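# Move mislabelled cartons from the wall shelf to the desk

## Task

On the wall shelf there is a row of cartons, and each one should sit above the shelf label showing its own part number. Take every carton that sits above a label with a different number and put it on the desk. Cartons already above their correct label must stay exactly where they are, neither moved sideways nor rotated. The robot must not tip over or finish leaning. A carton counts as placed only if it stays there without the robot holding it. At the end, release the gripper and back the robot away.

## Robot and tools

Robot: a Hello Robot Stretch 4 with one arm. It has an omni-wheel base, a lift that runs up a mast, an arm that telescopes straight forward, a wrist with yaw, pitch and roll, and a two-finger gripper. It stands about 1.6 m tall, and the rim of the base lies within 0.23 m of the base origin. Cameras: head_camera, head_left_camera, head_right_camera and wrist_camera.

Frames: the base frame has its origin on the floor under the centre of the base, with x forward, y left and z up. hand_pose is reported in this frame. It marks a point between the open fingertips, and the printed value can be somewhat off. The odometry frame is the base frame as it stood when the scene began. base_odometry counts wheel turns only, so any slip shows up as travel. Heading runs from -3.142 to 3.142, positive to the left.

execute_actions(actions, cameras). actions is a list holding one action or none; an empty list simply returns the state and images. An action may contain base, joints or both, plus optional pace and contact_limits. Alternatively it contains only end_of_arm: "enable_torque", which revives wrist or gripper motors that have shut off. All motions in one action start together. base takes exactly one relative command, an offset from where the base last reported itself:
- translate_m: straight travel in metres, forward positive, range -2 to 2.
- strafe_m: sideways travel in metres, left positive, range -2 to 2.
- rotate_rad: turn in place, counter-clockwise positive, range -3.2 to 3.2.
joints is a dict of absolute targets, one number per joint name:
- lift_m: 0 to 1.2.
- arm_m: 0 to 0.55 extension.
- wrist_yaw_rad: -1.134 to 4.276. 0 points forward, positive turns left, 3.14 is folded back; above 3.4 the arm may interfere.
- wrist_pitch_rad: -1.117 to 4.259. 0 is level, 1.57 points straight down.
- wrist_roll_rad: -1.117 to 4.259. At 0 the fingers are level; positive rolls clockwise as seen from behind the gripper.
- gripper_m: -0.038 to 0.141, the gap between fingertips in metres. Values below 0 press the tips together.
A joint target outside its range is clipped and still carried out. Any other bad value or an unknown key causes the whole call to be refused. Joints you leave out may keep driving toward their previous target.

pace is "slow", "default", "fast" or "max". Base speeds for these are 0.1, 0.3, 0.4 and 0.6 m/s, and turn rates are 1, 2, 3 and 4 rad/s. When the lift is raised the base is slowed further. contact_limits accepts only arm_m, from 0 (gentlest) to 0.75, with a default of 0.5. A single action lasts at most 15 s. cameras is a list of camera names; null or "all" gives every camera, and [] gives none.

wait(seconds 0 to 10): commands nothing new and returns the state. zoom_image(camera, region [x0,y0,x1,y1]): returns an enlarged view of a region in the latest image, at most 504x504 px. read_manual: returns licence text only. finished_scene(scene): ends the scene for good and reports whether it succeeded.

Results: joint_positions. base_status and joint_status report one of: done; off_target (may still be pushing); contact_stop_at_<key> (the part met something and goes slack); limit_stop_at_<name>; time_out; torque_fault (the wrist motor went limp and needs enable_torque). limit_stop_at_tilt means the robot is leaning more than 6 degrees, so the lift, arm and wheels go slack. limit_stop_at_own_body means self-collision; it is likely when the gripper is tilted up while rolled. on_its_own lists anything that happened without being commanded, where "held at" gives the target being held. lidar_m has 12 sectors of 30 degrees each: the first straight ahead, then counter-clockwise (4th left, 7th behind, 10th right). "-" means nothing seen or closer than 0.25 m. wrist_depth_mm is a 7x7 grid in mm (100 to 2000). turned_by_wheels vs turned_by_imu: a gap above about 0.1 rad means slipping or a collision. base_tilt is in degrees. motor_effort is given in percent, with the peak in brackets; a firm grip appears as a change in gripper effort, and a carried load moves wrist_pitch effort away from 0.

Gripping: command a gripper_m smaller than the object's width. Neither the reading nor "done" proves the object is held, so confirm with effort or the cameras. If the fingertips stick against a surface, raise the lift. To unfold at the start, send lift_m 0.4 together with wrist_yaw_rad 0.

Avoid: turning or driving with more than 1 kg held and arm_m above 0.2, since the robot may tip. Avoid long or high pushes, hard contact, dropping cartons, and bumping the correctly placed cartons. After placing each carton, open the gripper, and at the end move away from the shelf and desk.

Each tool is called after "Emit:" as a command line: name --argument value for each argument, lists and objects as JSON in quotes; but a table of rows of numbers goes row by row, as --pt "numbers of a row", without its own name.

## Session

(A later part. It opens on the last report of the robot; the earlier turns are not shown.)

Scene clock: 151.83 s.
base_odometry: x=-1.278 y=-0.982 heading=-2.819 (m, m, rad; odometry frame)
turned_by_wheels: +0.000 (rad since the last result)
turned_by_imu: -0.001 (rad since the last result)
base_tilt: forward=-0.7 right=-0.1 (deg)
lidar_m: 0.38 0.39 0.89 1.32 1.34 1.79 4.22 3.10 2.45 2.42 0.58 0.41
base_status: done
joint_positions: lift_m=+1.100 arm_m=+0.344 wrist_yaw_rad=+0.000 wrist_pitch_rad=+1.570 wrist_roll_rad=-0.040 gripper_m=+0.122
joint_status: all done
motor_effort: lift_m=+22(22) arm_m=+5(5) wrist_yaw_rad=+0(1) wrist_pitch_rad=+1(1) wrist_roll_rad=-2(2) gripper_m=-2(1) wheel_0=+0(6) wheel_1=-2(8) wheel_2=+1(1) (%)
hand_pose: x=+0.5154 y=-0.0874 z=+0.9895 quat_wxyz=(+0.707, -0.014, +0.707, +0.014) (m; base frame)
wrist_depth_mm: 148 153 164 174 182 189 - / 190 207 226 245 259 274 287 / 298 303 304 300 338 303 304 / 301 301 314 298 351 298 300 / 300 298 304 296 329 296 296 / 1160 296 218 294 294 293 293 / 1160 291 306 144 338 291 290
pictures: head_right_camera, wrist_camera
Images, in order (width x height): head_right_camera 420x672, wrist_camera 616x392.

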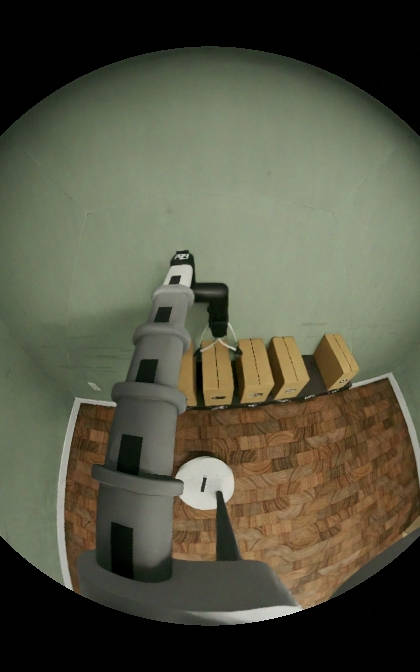

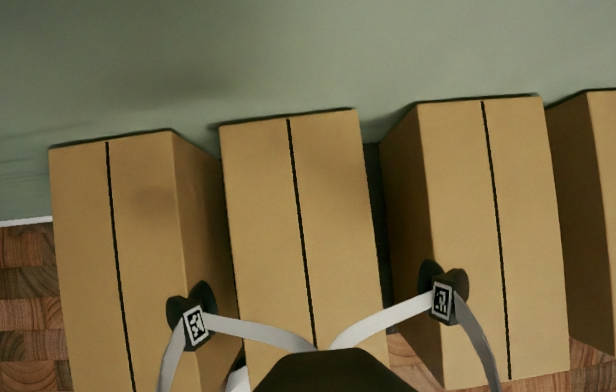

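Emit:
execute_actions --actions '[{"base": {"strafe_m": 0.007}, "joints": {"lift_m": 1.04, "arm_m": 0.35, "wrist_roll_rad": -0.06}}]' --cameras '["wrist_camera"]'

Scene clock: 160.33 s.
base_odometry: x=-1.275 y=-0.989 heading=-2.819 (m, m, rad; odometry frame)
turned_by_wheels: +0.000 (rad since the last result)
turned_by_imu: -0.001 (rad since the last result)
base_tilt: forward=-0.7 right=-0.1 (deg)
lidar_m: 0.38 0.41 0.89 1.32 1.33 1.76 4.22 3.11 2.46 2.42 0.58 0.40
base_status: done
joint_positions: lift_m=+1.040 arm_m=+0.349 wrist_yaw_rad=+0.000 wrist_pitch_rad=+1.570 wrist_roll_rad=-0.059 gripper_m=+0.122
joint_status: all done
motor_effort: lift_m=+16(22) arm_m=+5(4) wrist_yaw_rad=+2(1) wrist_pitch_rad=+0(1) wrist_roll_rad=-2(3) gripper_m=-1(0) wheel_0=+2(8) wheel_1=+0(5) wheel_2=+1(3) (%)
hand_pose: x=+0.5203 y=-0.0874 z=+0.9300 quat_wxyz=(+0.707, -0.021, +0.707, +0.021) (m; base frame)
wrist_depth_mm: 142 146 156 164 170 173 - / 185 200 215 229 242 244 244 / 243 244 244 244 296 244 243 / 241 242 242 240 304 240 238 / 240 238 277 238 239 239 239 / 237 236 217 236 236 236 236 / 236 235 271 144 235 235 -
pictures: wrist_camera
Images, in order (width x height): wrist_camera 616x392.

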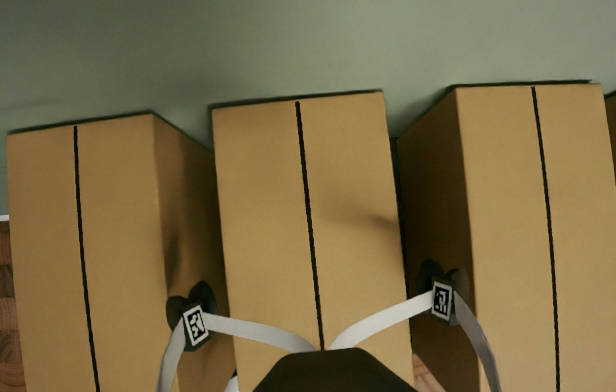

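Emit:
execute_actions --actions '[{"joints": {"lift_m": 0.997}, "pace": "slow"}]' --cameras '["wrist_camera"]'

Emit:
execute_actions --actions '[{"joints": {"gripper_m": 0.05}}]' --cameras '["wrist_camera"]'

Scene clock: 166.87 s.
base_odometry: x=-1.275 y=-0.989 heading=-2.819 (m, m, rad; odometry frame)
turned_by_wheels: +0.000 (rad since the last result)
turned_by_imu: -0.002 (rad since the last result)
base_tilt: forward=-0.7 right=+0.0 (deg)
lidar_m: 0.38 0.39 0.87 1.32 1.35 1.77 4.26 3.10 2.46 2.41 0.57 0.43
base_status: not commanded
joint_positions: lift_m=+0.997 arm_m=+0.349 wrist_yaw_rad=+0.000 wrist_pitch_rad=+1.570 wrist_roll_rad=-0.059 gripper_m=+0.122
joint_status: all done
motor_effort: lift_m=+16(17) arm_m=+5(5) wrist_yaw_rad=+0(0) wrist_pitch_rad=+1(0) wrist_roll_rad=-3(1) gripper_m=+0(0) wheel_0=+2(2) wheel_1=+0(0) wheel_2=+1(2) (%)
hand_pose: x=+0.5203 y=-0.0874 z=+0.8870 quat_wxyz=(+0.707, -0.021, +0.707, +0.021) (m; base frame)
wrist_depth_mm: 142 146 156 164 169 173 - / 185 199 202 202 202 208 202 / 200 210 200 200 200 211 199 / 199 205 198 199 198 218 197 / 196 198 196 196 196 219 196 / 195 196 195 195 195 195 194 / 194 194 193 144 192 209 -
pictures: wrist_camera
Images, in order (width x height): wrist_camera 616x392.

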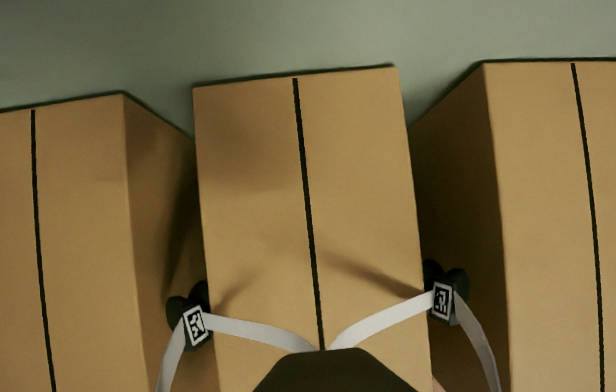

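Scene clock: 168.50 s.
base_odometry: x=-1.275 y=-0.989 heading=-2.819 (m, m, rad; odometry frame)
turned_by_wheels: +0.000 (rad since the last result)
turned_by_imu: -0.001 (rad since the last result)
base_tilt: forward=-0.7 right=-0.1 (deg)
lidar_m: 0.37 0.39 0.89 1.32 1.33 1.75 4.22 3.10 2.45 2.42 0.59 0.42
base_status: not commanded
joint_positions: lift_m=+0.997 arm_m=+0.349 wrist_yaw_rad=+0.000 wrist_pitch_rad=+1.570 wrist_roll_rad=-0.059 gripper_m=+0.050
joint_status: all done
motor_effort: lift_m=+15(16) arm_m=+5(5) wrist_yaw_rad=-2(0) wrist_pitch_rad=+0(0) wrist_roll_rad=-2(3) gripper_m=-24(27) wheel_0=+2(2) wheel_1=+0(0) wheel_2=+1(1) (%)
hand_pose: x=+0.5203 y=-0.0874 z=+0.8870 quat_wxyz=(+0.707, -0.021, +0.707, +0.021) (m; base frame)
wrist_depth_mm: 143 146 156 164 169 174 - / 185 199 180 180 180 208 201 / 200 210 179 179 178 211 200 / 198 205 178 177 176 216 197 / 197 197 175 175 175 220 196 / 195 195 174 174 173 179 194 / 193 193 172 172 172 225 -
pictures: wrist_camera
Images, in order (width x height): wrist_camera 616x392.

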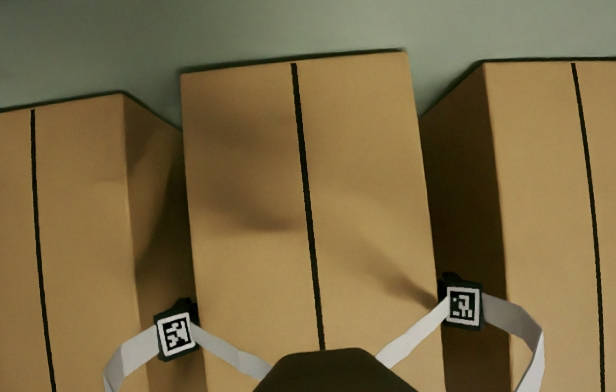

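Emit:
execute_actions --actions '[{"joints": {"lift_m": 1.18}, "pace": "fast"}]' --cameras '["wrist_camera"]'

Emit:
execute_actions --actions '[{"base": {"translate_m": -0.5}, "joints": {"arm_m": 0.15}, "pace": "max"}]' --cameras '["head_right_camera", "head_left_camera"]'

Emit:
execute_actions --actions '[{"base": {"rotate_rad": -2.8}, "joints": {"lift_m": 0.55}, "pace": "max"}]' --cameras '["head_camera"]'

Scene clock: 180.63 s.
base_odometry: x=-1.275 y=-0.989 heading=-2.819 (m, m, rad; odometry frame)
turned_by_wheels: +0.000 (rad since the last result)
turned_by_imu: -0.002 (rad since the last result)
base_tilt: forward=-0.7 right=+0.0 (deg)
lidar_m: 0.36 0.37 0.88 1.32 1.33 1.74 4.21 3.10 2.43 2.42 0.59 0.40
base_status: not commanded
joint_positions: lift_m=+1.180 arm_m=+0.349 wrist_yaw_rad=+0.000 wrist_pitch_rad=+1.570 wrist_roll_rad=-0.059 gripper_m=+0.050
joint_status: all done
motor_effort: lift_m=+23(24) arm_m=+5(5) wrist_yaw_rad=-1(0) wrist_pitch_rad=+1(0) wrist_roll_rad=-2(3) gripper_m=-25(23) wheel_0=+2(2) wheel_1=+0(1) wheel_2=+1(1) (%)
hand_pose: x=+0.5203 y=-0.0874 z=+1.0694 quat_wxyz=(+0.707, -0.021, +0.707, +0.021) (m; base frame)
wrist_depth_mm: 143 147 156 164 169 174 - / 185 201 181 181 181 252 259 / 297 324 179 179 179 379 382 / 699 382 178 177 177 379 384 / 1281 375 175 175 175 375 384 / 1255 373 175 174 174 178 399 / 1229 370 172 173 172 1229 1205
pictures: wrist_camera
Images, in order (width x height): wrist_camera 616x392.

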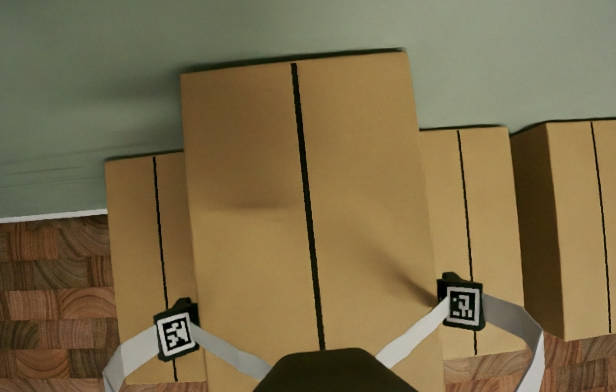

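Scene clock: 183.77 s.
base_odometry: x=-0.801 y=-0.830 heading=-2.819 (m, m, rad; odometry frame)
turned_by_wheels: +0.000 (rad since the last result)
turned_by_imu: +0.000 (rad since the last result)
base_tilt: forward=-0.6 right=-0.1 (deg)
lidar_m: 0.25 1.18 1.38 1.26 1.31 1.79 3.73 2.96 2.22 2.44 1.70 0.25
base_status: done
joint_positions: lift_m=+1.180 arm_m=+0.151 wrist_yaw_rad=+0.000 wrist_pitch_rad=+1.570 wrist_roll_rad=-0.060 gripper_m=+0.050
joint_status: all done
motor_effort: lift_m=+23(23) arm_m=-5(6) wrist_yaw_rad=+2(1) wrist_pitch_rad=-1(2) wrist_roll_rad=-2(2) gripper_m=-24(24) wheel_0=+0(4) wheel_1=+1(6) wheel_2=-1(7) (%)
hand_pose: x=+0.3218 y=-0.0874 z=+1.0694 quat_wxyz=(+0.707, -0.021, +0.707, +0.021) (m; base frame)
wrist_depth_mm: 1281 1308 1336 1308 1308 1308 1281 / 1308 1336 181 180 181 1281 1255 / 1281 1308 180 179 179 1281 1281 / 1308 1229 177 177 177 1281 1281 / 1308 1281 176 176 175 1255 1255 / 1255 1229 174 174 174 178 1255 / 1229 1255 172 173 172 1229 1229
pictures: head_left_camera, head_right_camera
Images, in order (width x height): head_left_camera 420x672, head_right_camera 420x672.

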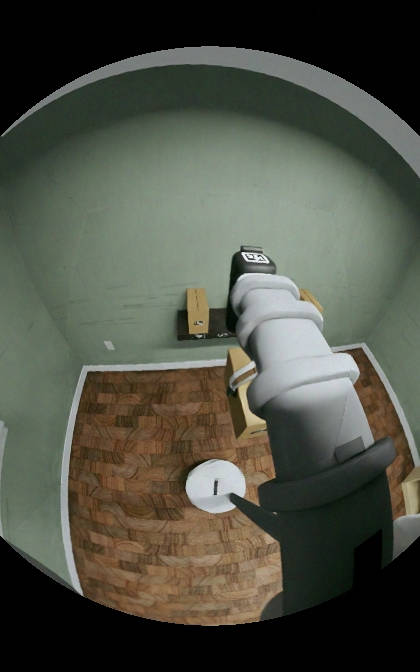

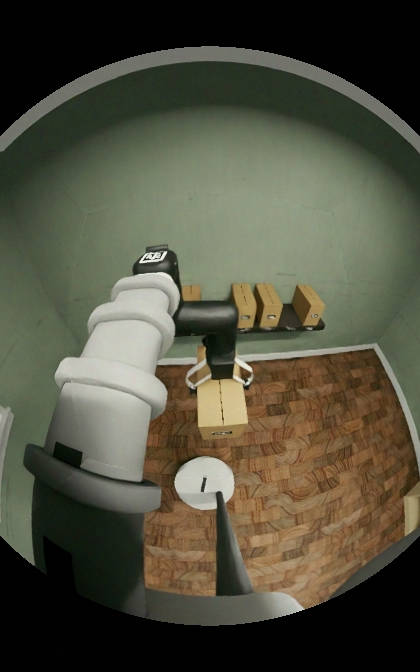

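Scene clock: 187.70 s.
base_odometry: x=-0.801 y=-0.830 heading=+0.664 (m, m, rad; odometry frame)
turned_by_wheels: -2.800 (rad since the last result)
turned_by_imu: -2.781 (rad since the last result)
base_tilt: forward=-0.7 right=-0.1 (deg)
lidar_m: 2.80 2.32 2.20 2.24 1.01 0.87 0.86 1.33 1.29 1.28 1.54 0.26
base_status: done
joint_positions: lift_m=+0.550 arm_m=+0.151 wrist_yaw_rad=+0.000 wrist_pitch_rad=+1.570 wrist_roll_rad=-0.060 gripper_m=+0.050
joint_status: all done
motor_effort: lift_m=+17(21) arm_m=-4(4) wrist_yaw_rad=-1(0) wrist_pitch_rad=+0(1) wrist_roll_rad=-3(1) gripper_m=-23(23) wheel_0=+1(7) wheel_1=+1(6) wheel_2=+0(4) (%)
hand_pose: x=+0.3219 y=-0.0874 z=+0.4399 quat_wxyz=(+0.707, -0.021, +0.707, +0.021) (m; base frame)
wrist_depth_mm: 683 683 676 683 683 676 676 / 676 676 180 180 180 668 676 / 676 676 178 179 179 668 661 / 661 668 177 176 177 668 661 / 661 661 176 176 175 654 654 / 647 647 174 174 173 178 654 / 654 569 173 173 172 647 647
pictures: head_camera
Images, in order (width x height): head_camera 420x560.

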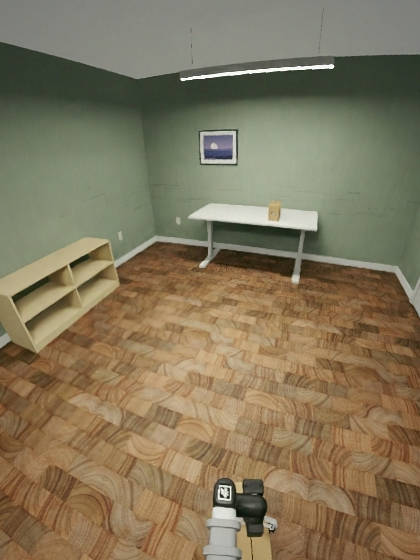

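Emit:
execute_actions --actions '[{"base": {"translate_m": 2.0}, "joints": {"lift_m": 1.07}, "pace": "max"}]' --cameras '["head_right_camera", "wrist_camera"]'

Scene clock: 197.10 s.
base_odometry: x=+0.774 y=+0.403 heading=+0.664 (m, m, rad; odometry frame)
turned_by_wheels: +0.000 (rad since the last result)
turned_by_imu: -0.006 (rad since the last result)
base_tilt: forward=-0.6 right=+0.0 (deg)
lidar_m: 0.30 1.04 1.47 1.45 1.71 2.83 3.08 2.16 1.87 1.83 1.03 0.25
base_status: done
joint_positions: lift_m=+1.070 arm_m=+0.151 wrist_yaw_rad=+0.000 wrist_pitch_rad=+1.570 wrist_roll_rad=-0.060 gripper_m=+0.050
joint_status: all done
motor_effort: lift_m=+21(27) arm_m=-4(4) wrist_yaw_rad=-1(0) wrist_pitch_rad=+0(1) wrist_roll_rad=-3(2) gripper_m=-23(24) wheel_0=+0(3) wheel_1=+0(5) wheel_2=+0(12) (%)
hand_pose: x=+0.3219 y=-0.0874 z=+0.9596 quat_wxyz=(+0.707, -0.021, +0.707, +0.021) (m; base frame)
wrist_depth_mm: 1229 1205 1182 1182 1205 1205 1229 / 1182 1182 181 180 180 1205 1205 / 1229 1205 179 179 178 1182 1182 / 1160 1160 178 176 177 1160 1160 / 1138 1160 176 175 175 1160 1160 / 1138 1138 174 174 173 178 1160 / 1138 1138 173 172 172 1118 1138
pictures: head_right_camera, wrist_camera
Images, in order (width x height): head_right_camera 420x672, wrist_camera 616x392.

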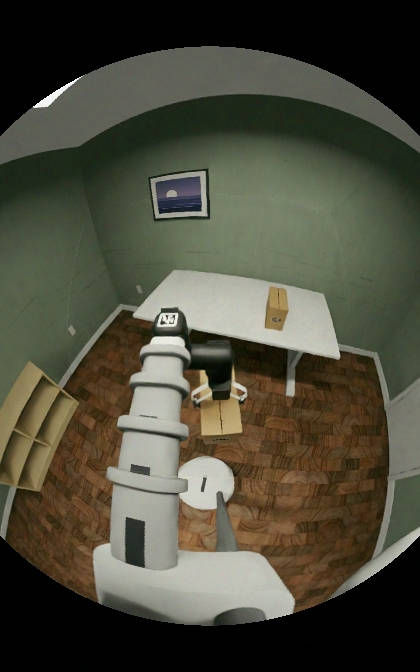

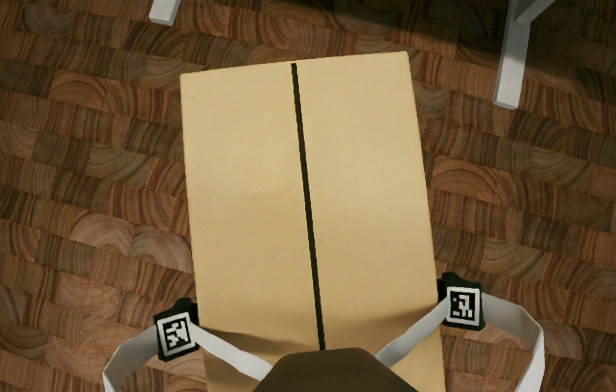

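Emit:
execute_actions --actions '[{"base": {"translate_m": 0.48}, "joints": {"arm_m": 0.5, "wrist_roll_rad": 0.25}, "pace": "fast"}]' --cameras '["head_right_camera", "wrist_camera"]'

Emit:
execute_actions --actions '[{"joints": {"lift_m": 0.98}}]' --cameras '["wrist_camera"]'

Scene clock: 207.90 s.
base_odometry: x=+1.151 y=+0.699 heading=+0.664 (m, m, rad; odometry frame)
turned_by_wheels: +0.000 (rad since the last result)
turned_by_imu: -0.003 (rad since the last result)
base_tilt: forward=-0.7 right=+0.0 (deg)
lidar_m: 0.41 0.49 1.72 1.39 1.59 3.53 3.55 2.30 1.97 0.82 0.49 0.41
base_status: done
joint_positions: lift_m=+1.070 arm_m=+0.499 wrist_yaw_rad=+0.000 wrist_pitch_rad=+1.570 wrist_roll_rad=+0.250 gripper_m=+0.050
joint_status: all done
motor_effort: lift_m=+21(21) arm_m=+4(6) wrist_yaw_rad=-1(1) wrist_pitch_rad=+0(2) wrist_roll_rad=+2(3) gripper_m=-25(23) wheel_0=-1(5) wheel_1=-1(5) wheel_2=-1(10) (%)
hand_pose: x=+0.6704 y=-0.0874 z=+0.9596 quat_wxyz=(+0.702, +0.088, +0.701, -0.088) (m; base frame)
wrist_depth_mm: 480 480 480 477 477 473 477 / 473 477 181 180 180 469 473 / 477 469 179 178 179 466 466 / 462 466 177 177 177 459 462 / 462 462 176 175 175 459 459 / 459 459 174 174 174 178 452 / 455 455 172 172 172 452 -
pictures: head_right_camera, wrist_camera
Images, in order (width x height): head_right_camera 420x672, wrist_camera 616x392.

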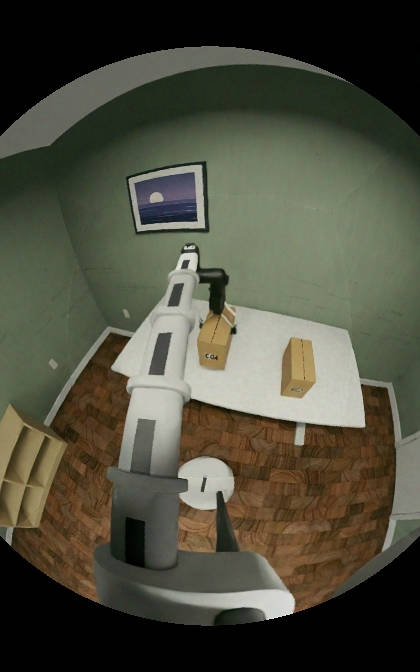

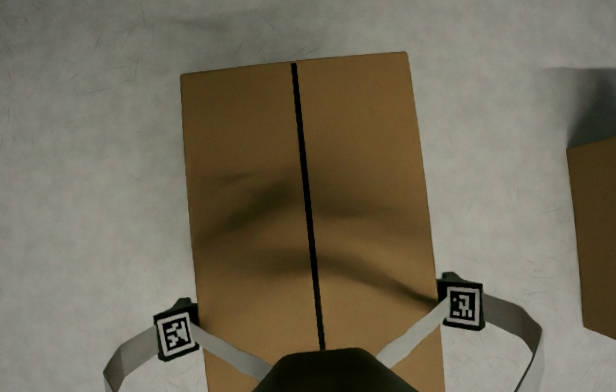

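Scene clock: 209.27 s.
base_odometry: x=+1.151 y=+0.699 heading=+0.664 (m, m, rad; odometry frame)
turned_by_wheels: +0.000 (rad since the last result)
turned_by_imu: -0.001 (rad since the last result)
base_tilt: forward=-0.7 right=+0.0 (deg)
lidar_m: 0.42 0.50 1.73 1.39 1.57 3.55 3.55 2.32 1.96 0.83 0.49 0.42
base_status: not commanded
joint_positions: lift_m=+0.980 arm_m=+0.499 wrist_yaw_rad=+0.000 wrist_pitch_rad=+1.570 wrist_roll_rad=+0.250 gripper_m=+0.050
joint_status: all done
motor_effort: lift_m=+16(17) arm_m=+4(4) wrist_yaw_rad=-1(2) wrist_pitch_rad=+0(1) wrist_roll_rad=+1(1) gripper_m=-24(23) wheel_0=-1(1) wheel_1=-1(0) wheel_2=-1(1) (%)
hand_pose: x=+0.6704 y=-0.0874 z=+0.8700 quat_wxyz=(+0.702, +0.088, +0.701, -0.088) (m; base frame)
wrist_depth_mm: 392 387 384 387 384 382 384 / 387 387 180 180 180 382 384 / 382 384 179 178 179 377 377 / 379 375 178 177 176 373 373 / 375 375 176 176 175 373 370 / 370 373 174 174 173 178 370 / 370 366 173 172 172 364 -
pictures: wrist_camera
Images, in order (width x height): wrist_camera 616x392.

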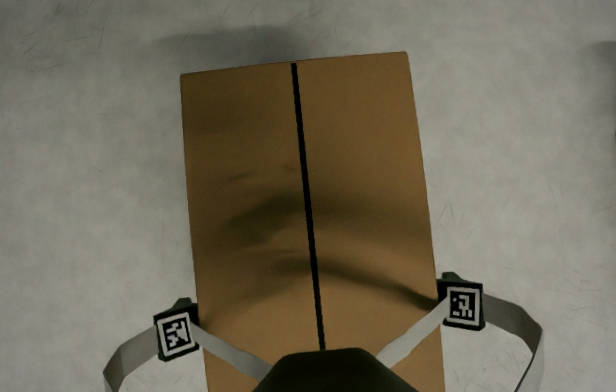

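Emit:
execute_actions --actions '[{"joints": {"gripper_m": 0.135}}]' --cameras '["wrist_camera"]'

Emit:
execute_actions --actions '[{"joints": {"lift_m": 1.05}, "pace": "fast"}]' --cameras '["wrist_camera"]'

Emit:
execute_actions --actions '[{"base": {"translate_m": -0.3}, "joints": {"arm_m": 0.0}, "pace": "max"}]' --cameras '["head_right_camera", "head_left_camera"]'

Scene clock: 217.67 s.
base_odometry: x=+1.151 y=+0.699 heading=+0.664 (m, m, rad; odometry frame)
turned_by_wheels: +0.000 (rad since the last result)
turned_by_imu: -0.002 (rad since the last result)
base_tilt: forward=-0.7 right=+0.0 (deg)
lidar_m: 0.40 0.49 1.73 1.37 1.56 3.53 3.54 2.30 1.96 0.81 0.50 0.41
base_status: not commanded
joint_positions: lift_m=+0.980 arm_m=+0.499 wrist_yaw_rad=+0.000 wrist_pitch_rad=+1.570 wrist_roll_rad=+0.250 gripper_m=+0.135
joint_status: all done
motor_effort: lift_m=+16(16) arm_m=+4(4) wrist_yaw_rad=-1(0) wrist_pitch_rad=+1(0) wrist_roll_rad=+0(0) gripper_m=+1(27) wheel_0=-1(0) wheel_1=-1(1) wheel_2=-1(1) (%)
hand_pose: x=+0.6704 y=-0.0874 z=+0.8700 quat_wxyz=(+0.702, +0.088, +0.701, -0.088) (m; base frame)
wrist_depth_mm: 387 387 387 389 387 384 384 / 387 387 382 201 382 379 379 / 384 382 200 200 200 379 373 / 377 379 198 197 198 375 373 / 377 375 196 196 195 370 370 / 370 368 195 194 193 366 366 / 373 366 193 147 193 364 364
pictures: wrist_camera
Images, in order (width x height): wrist_camera 616x392.

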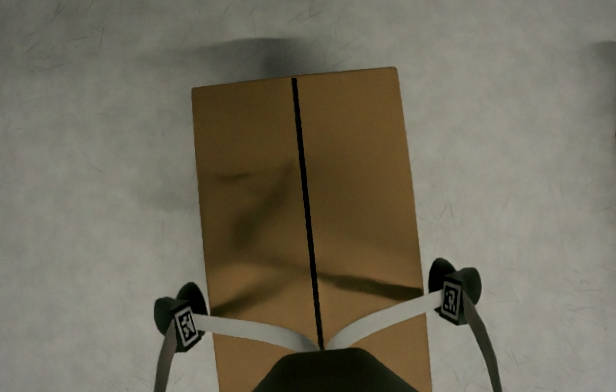

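Scene clock: 218.70 s.
base_odometry: x=+1.151 y=+0.699 heading=+0.664 (m, m, rad; odometry frame)
turned_by_wheels: +0.000 (rad since the last result)
turned_by_imu: +0.000 (rad since the last result)
base_tilt: forward=-0.7 right=-0.1 (deg)
lidar_m: 0.41 0.50 1.73 1.38 1.56 3.53 3.53 2.33 1.98 0.80 0.51 0.41
base_status: not commanded
joint_positions: lift_m=+1.050 arm_m=+0.499 wrist_yaw_rad=+0.000 wrist_pitch_rad=+1.570 wrist_roll_rad=+0.250 gripper_m=+0.135
joint_status: all done
motor_effort: lift_m=+22(26) arm_m=+4(4) wrist_yaw_rad=+0(0) wrist_pitch_rad=+0(0) wrist_roll_rad=+1(1) gripper_m=-1(1) wheel_0=-1(1) wheel_1=+0(1) wheel_2=-1(1) (%)
hand_pose: x=+0.6704 y=-0.0874 z=+0.9395 quat_wxyz=(+0.702, +0.088, +0.701, -0.088) (m; base frame)
wrist_depth_mm: 462 462 459 455 455 452 455 / 462 459 452 455 455 449 445 / 449 459 452 270 445 442 449 / 449 445 445 266 442 439 442 / 449 445 439 265 436 439 436 / 442 442 262 263 263 433 433 / 436 439 433 147 433 433 430
pictures: wrist_camera
Images, in order (width x height): wrist_camera 616x392.

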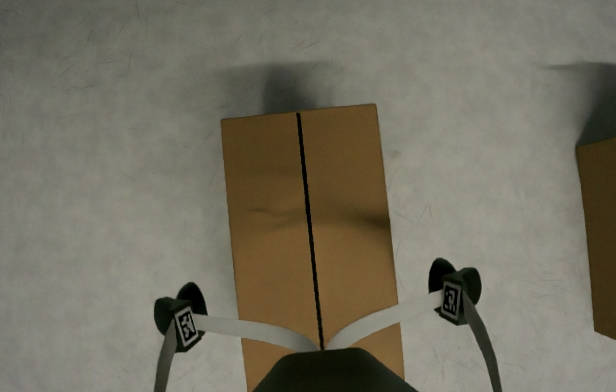

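Scene clock: 221.10 s.
base_odometry: x=+0.915 y=+0.514 heading=+0.664 (m, m, rad; odometry frame)
turned_by_wheels: +0.000 (rad since the last result)
turned_by_imu: +0.000 (rad since the last result)
base_tilt: forward=-0.8 right=+0.0 (deg)
lidar_m: 0.70 0.82 1.39 1.43 1.67 2.99 3.25 2.20 1.87 1.85 0.81 0.70
base_status: done
joint_positions: lift_m=+1.050 arm_m=+0.001 wrist_yaw_rad=+0.000 wrist_pitch_rad=+1.570 wrist_roll_rad=+0.250 gripper_m=+0.135
joint_status: all done
motor_effort: lift_m=+22(22) arm_m=-5(5) wrist_yaw_rad=+1(1) wrist_pitch_rad=-1(1) wrist_roll_rad=+0(1) gripper_m=+0(1) wheel_0=+1(7) wheel_1=+1(6) wheel_2=-1(8) (%)
hand_pose: x=+0.1718 y=-0.0874 z=+0.9395 quat_wxyz=(+0.702, +0.088, +0.701, -0.088) (m; base frame)
wrist_depth_mm: 1160 1205 1160 1182 1182 1182 1160 / 1160 1182 1160 1182 1182 1160 1138 / 1160 1160 1160 1182 1160 1160 1160 / 1160 1160 1138 1160 1138 1138 1138 / 1118 1138 1160 946 1138 1118 1118 / 1138 1138 904 931 931 1118 1118 / 1138 1138 1118 147 1118 1138 1138
pictures: head_left_camera, head_right_camera
Images, in order (width x height): head_left_camera 420x672, head_right_camera 420x672.

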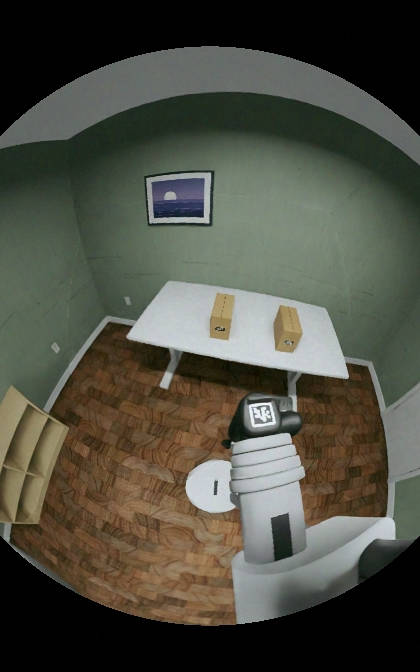

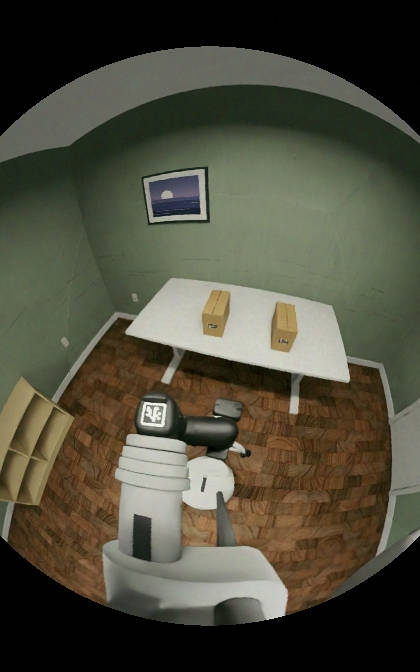

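Emit:
finished_scene --scene 2

The scene is finished: the task was done.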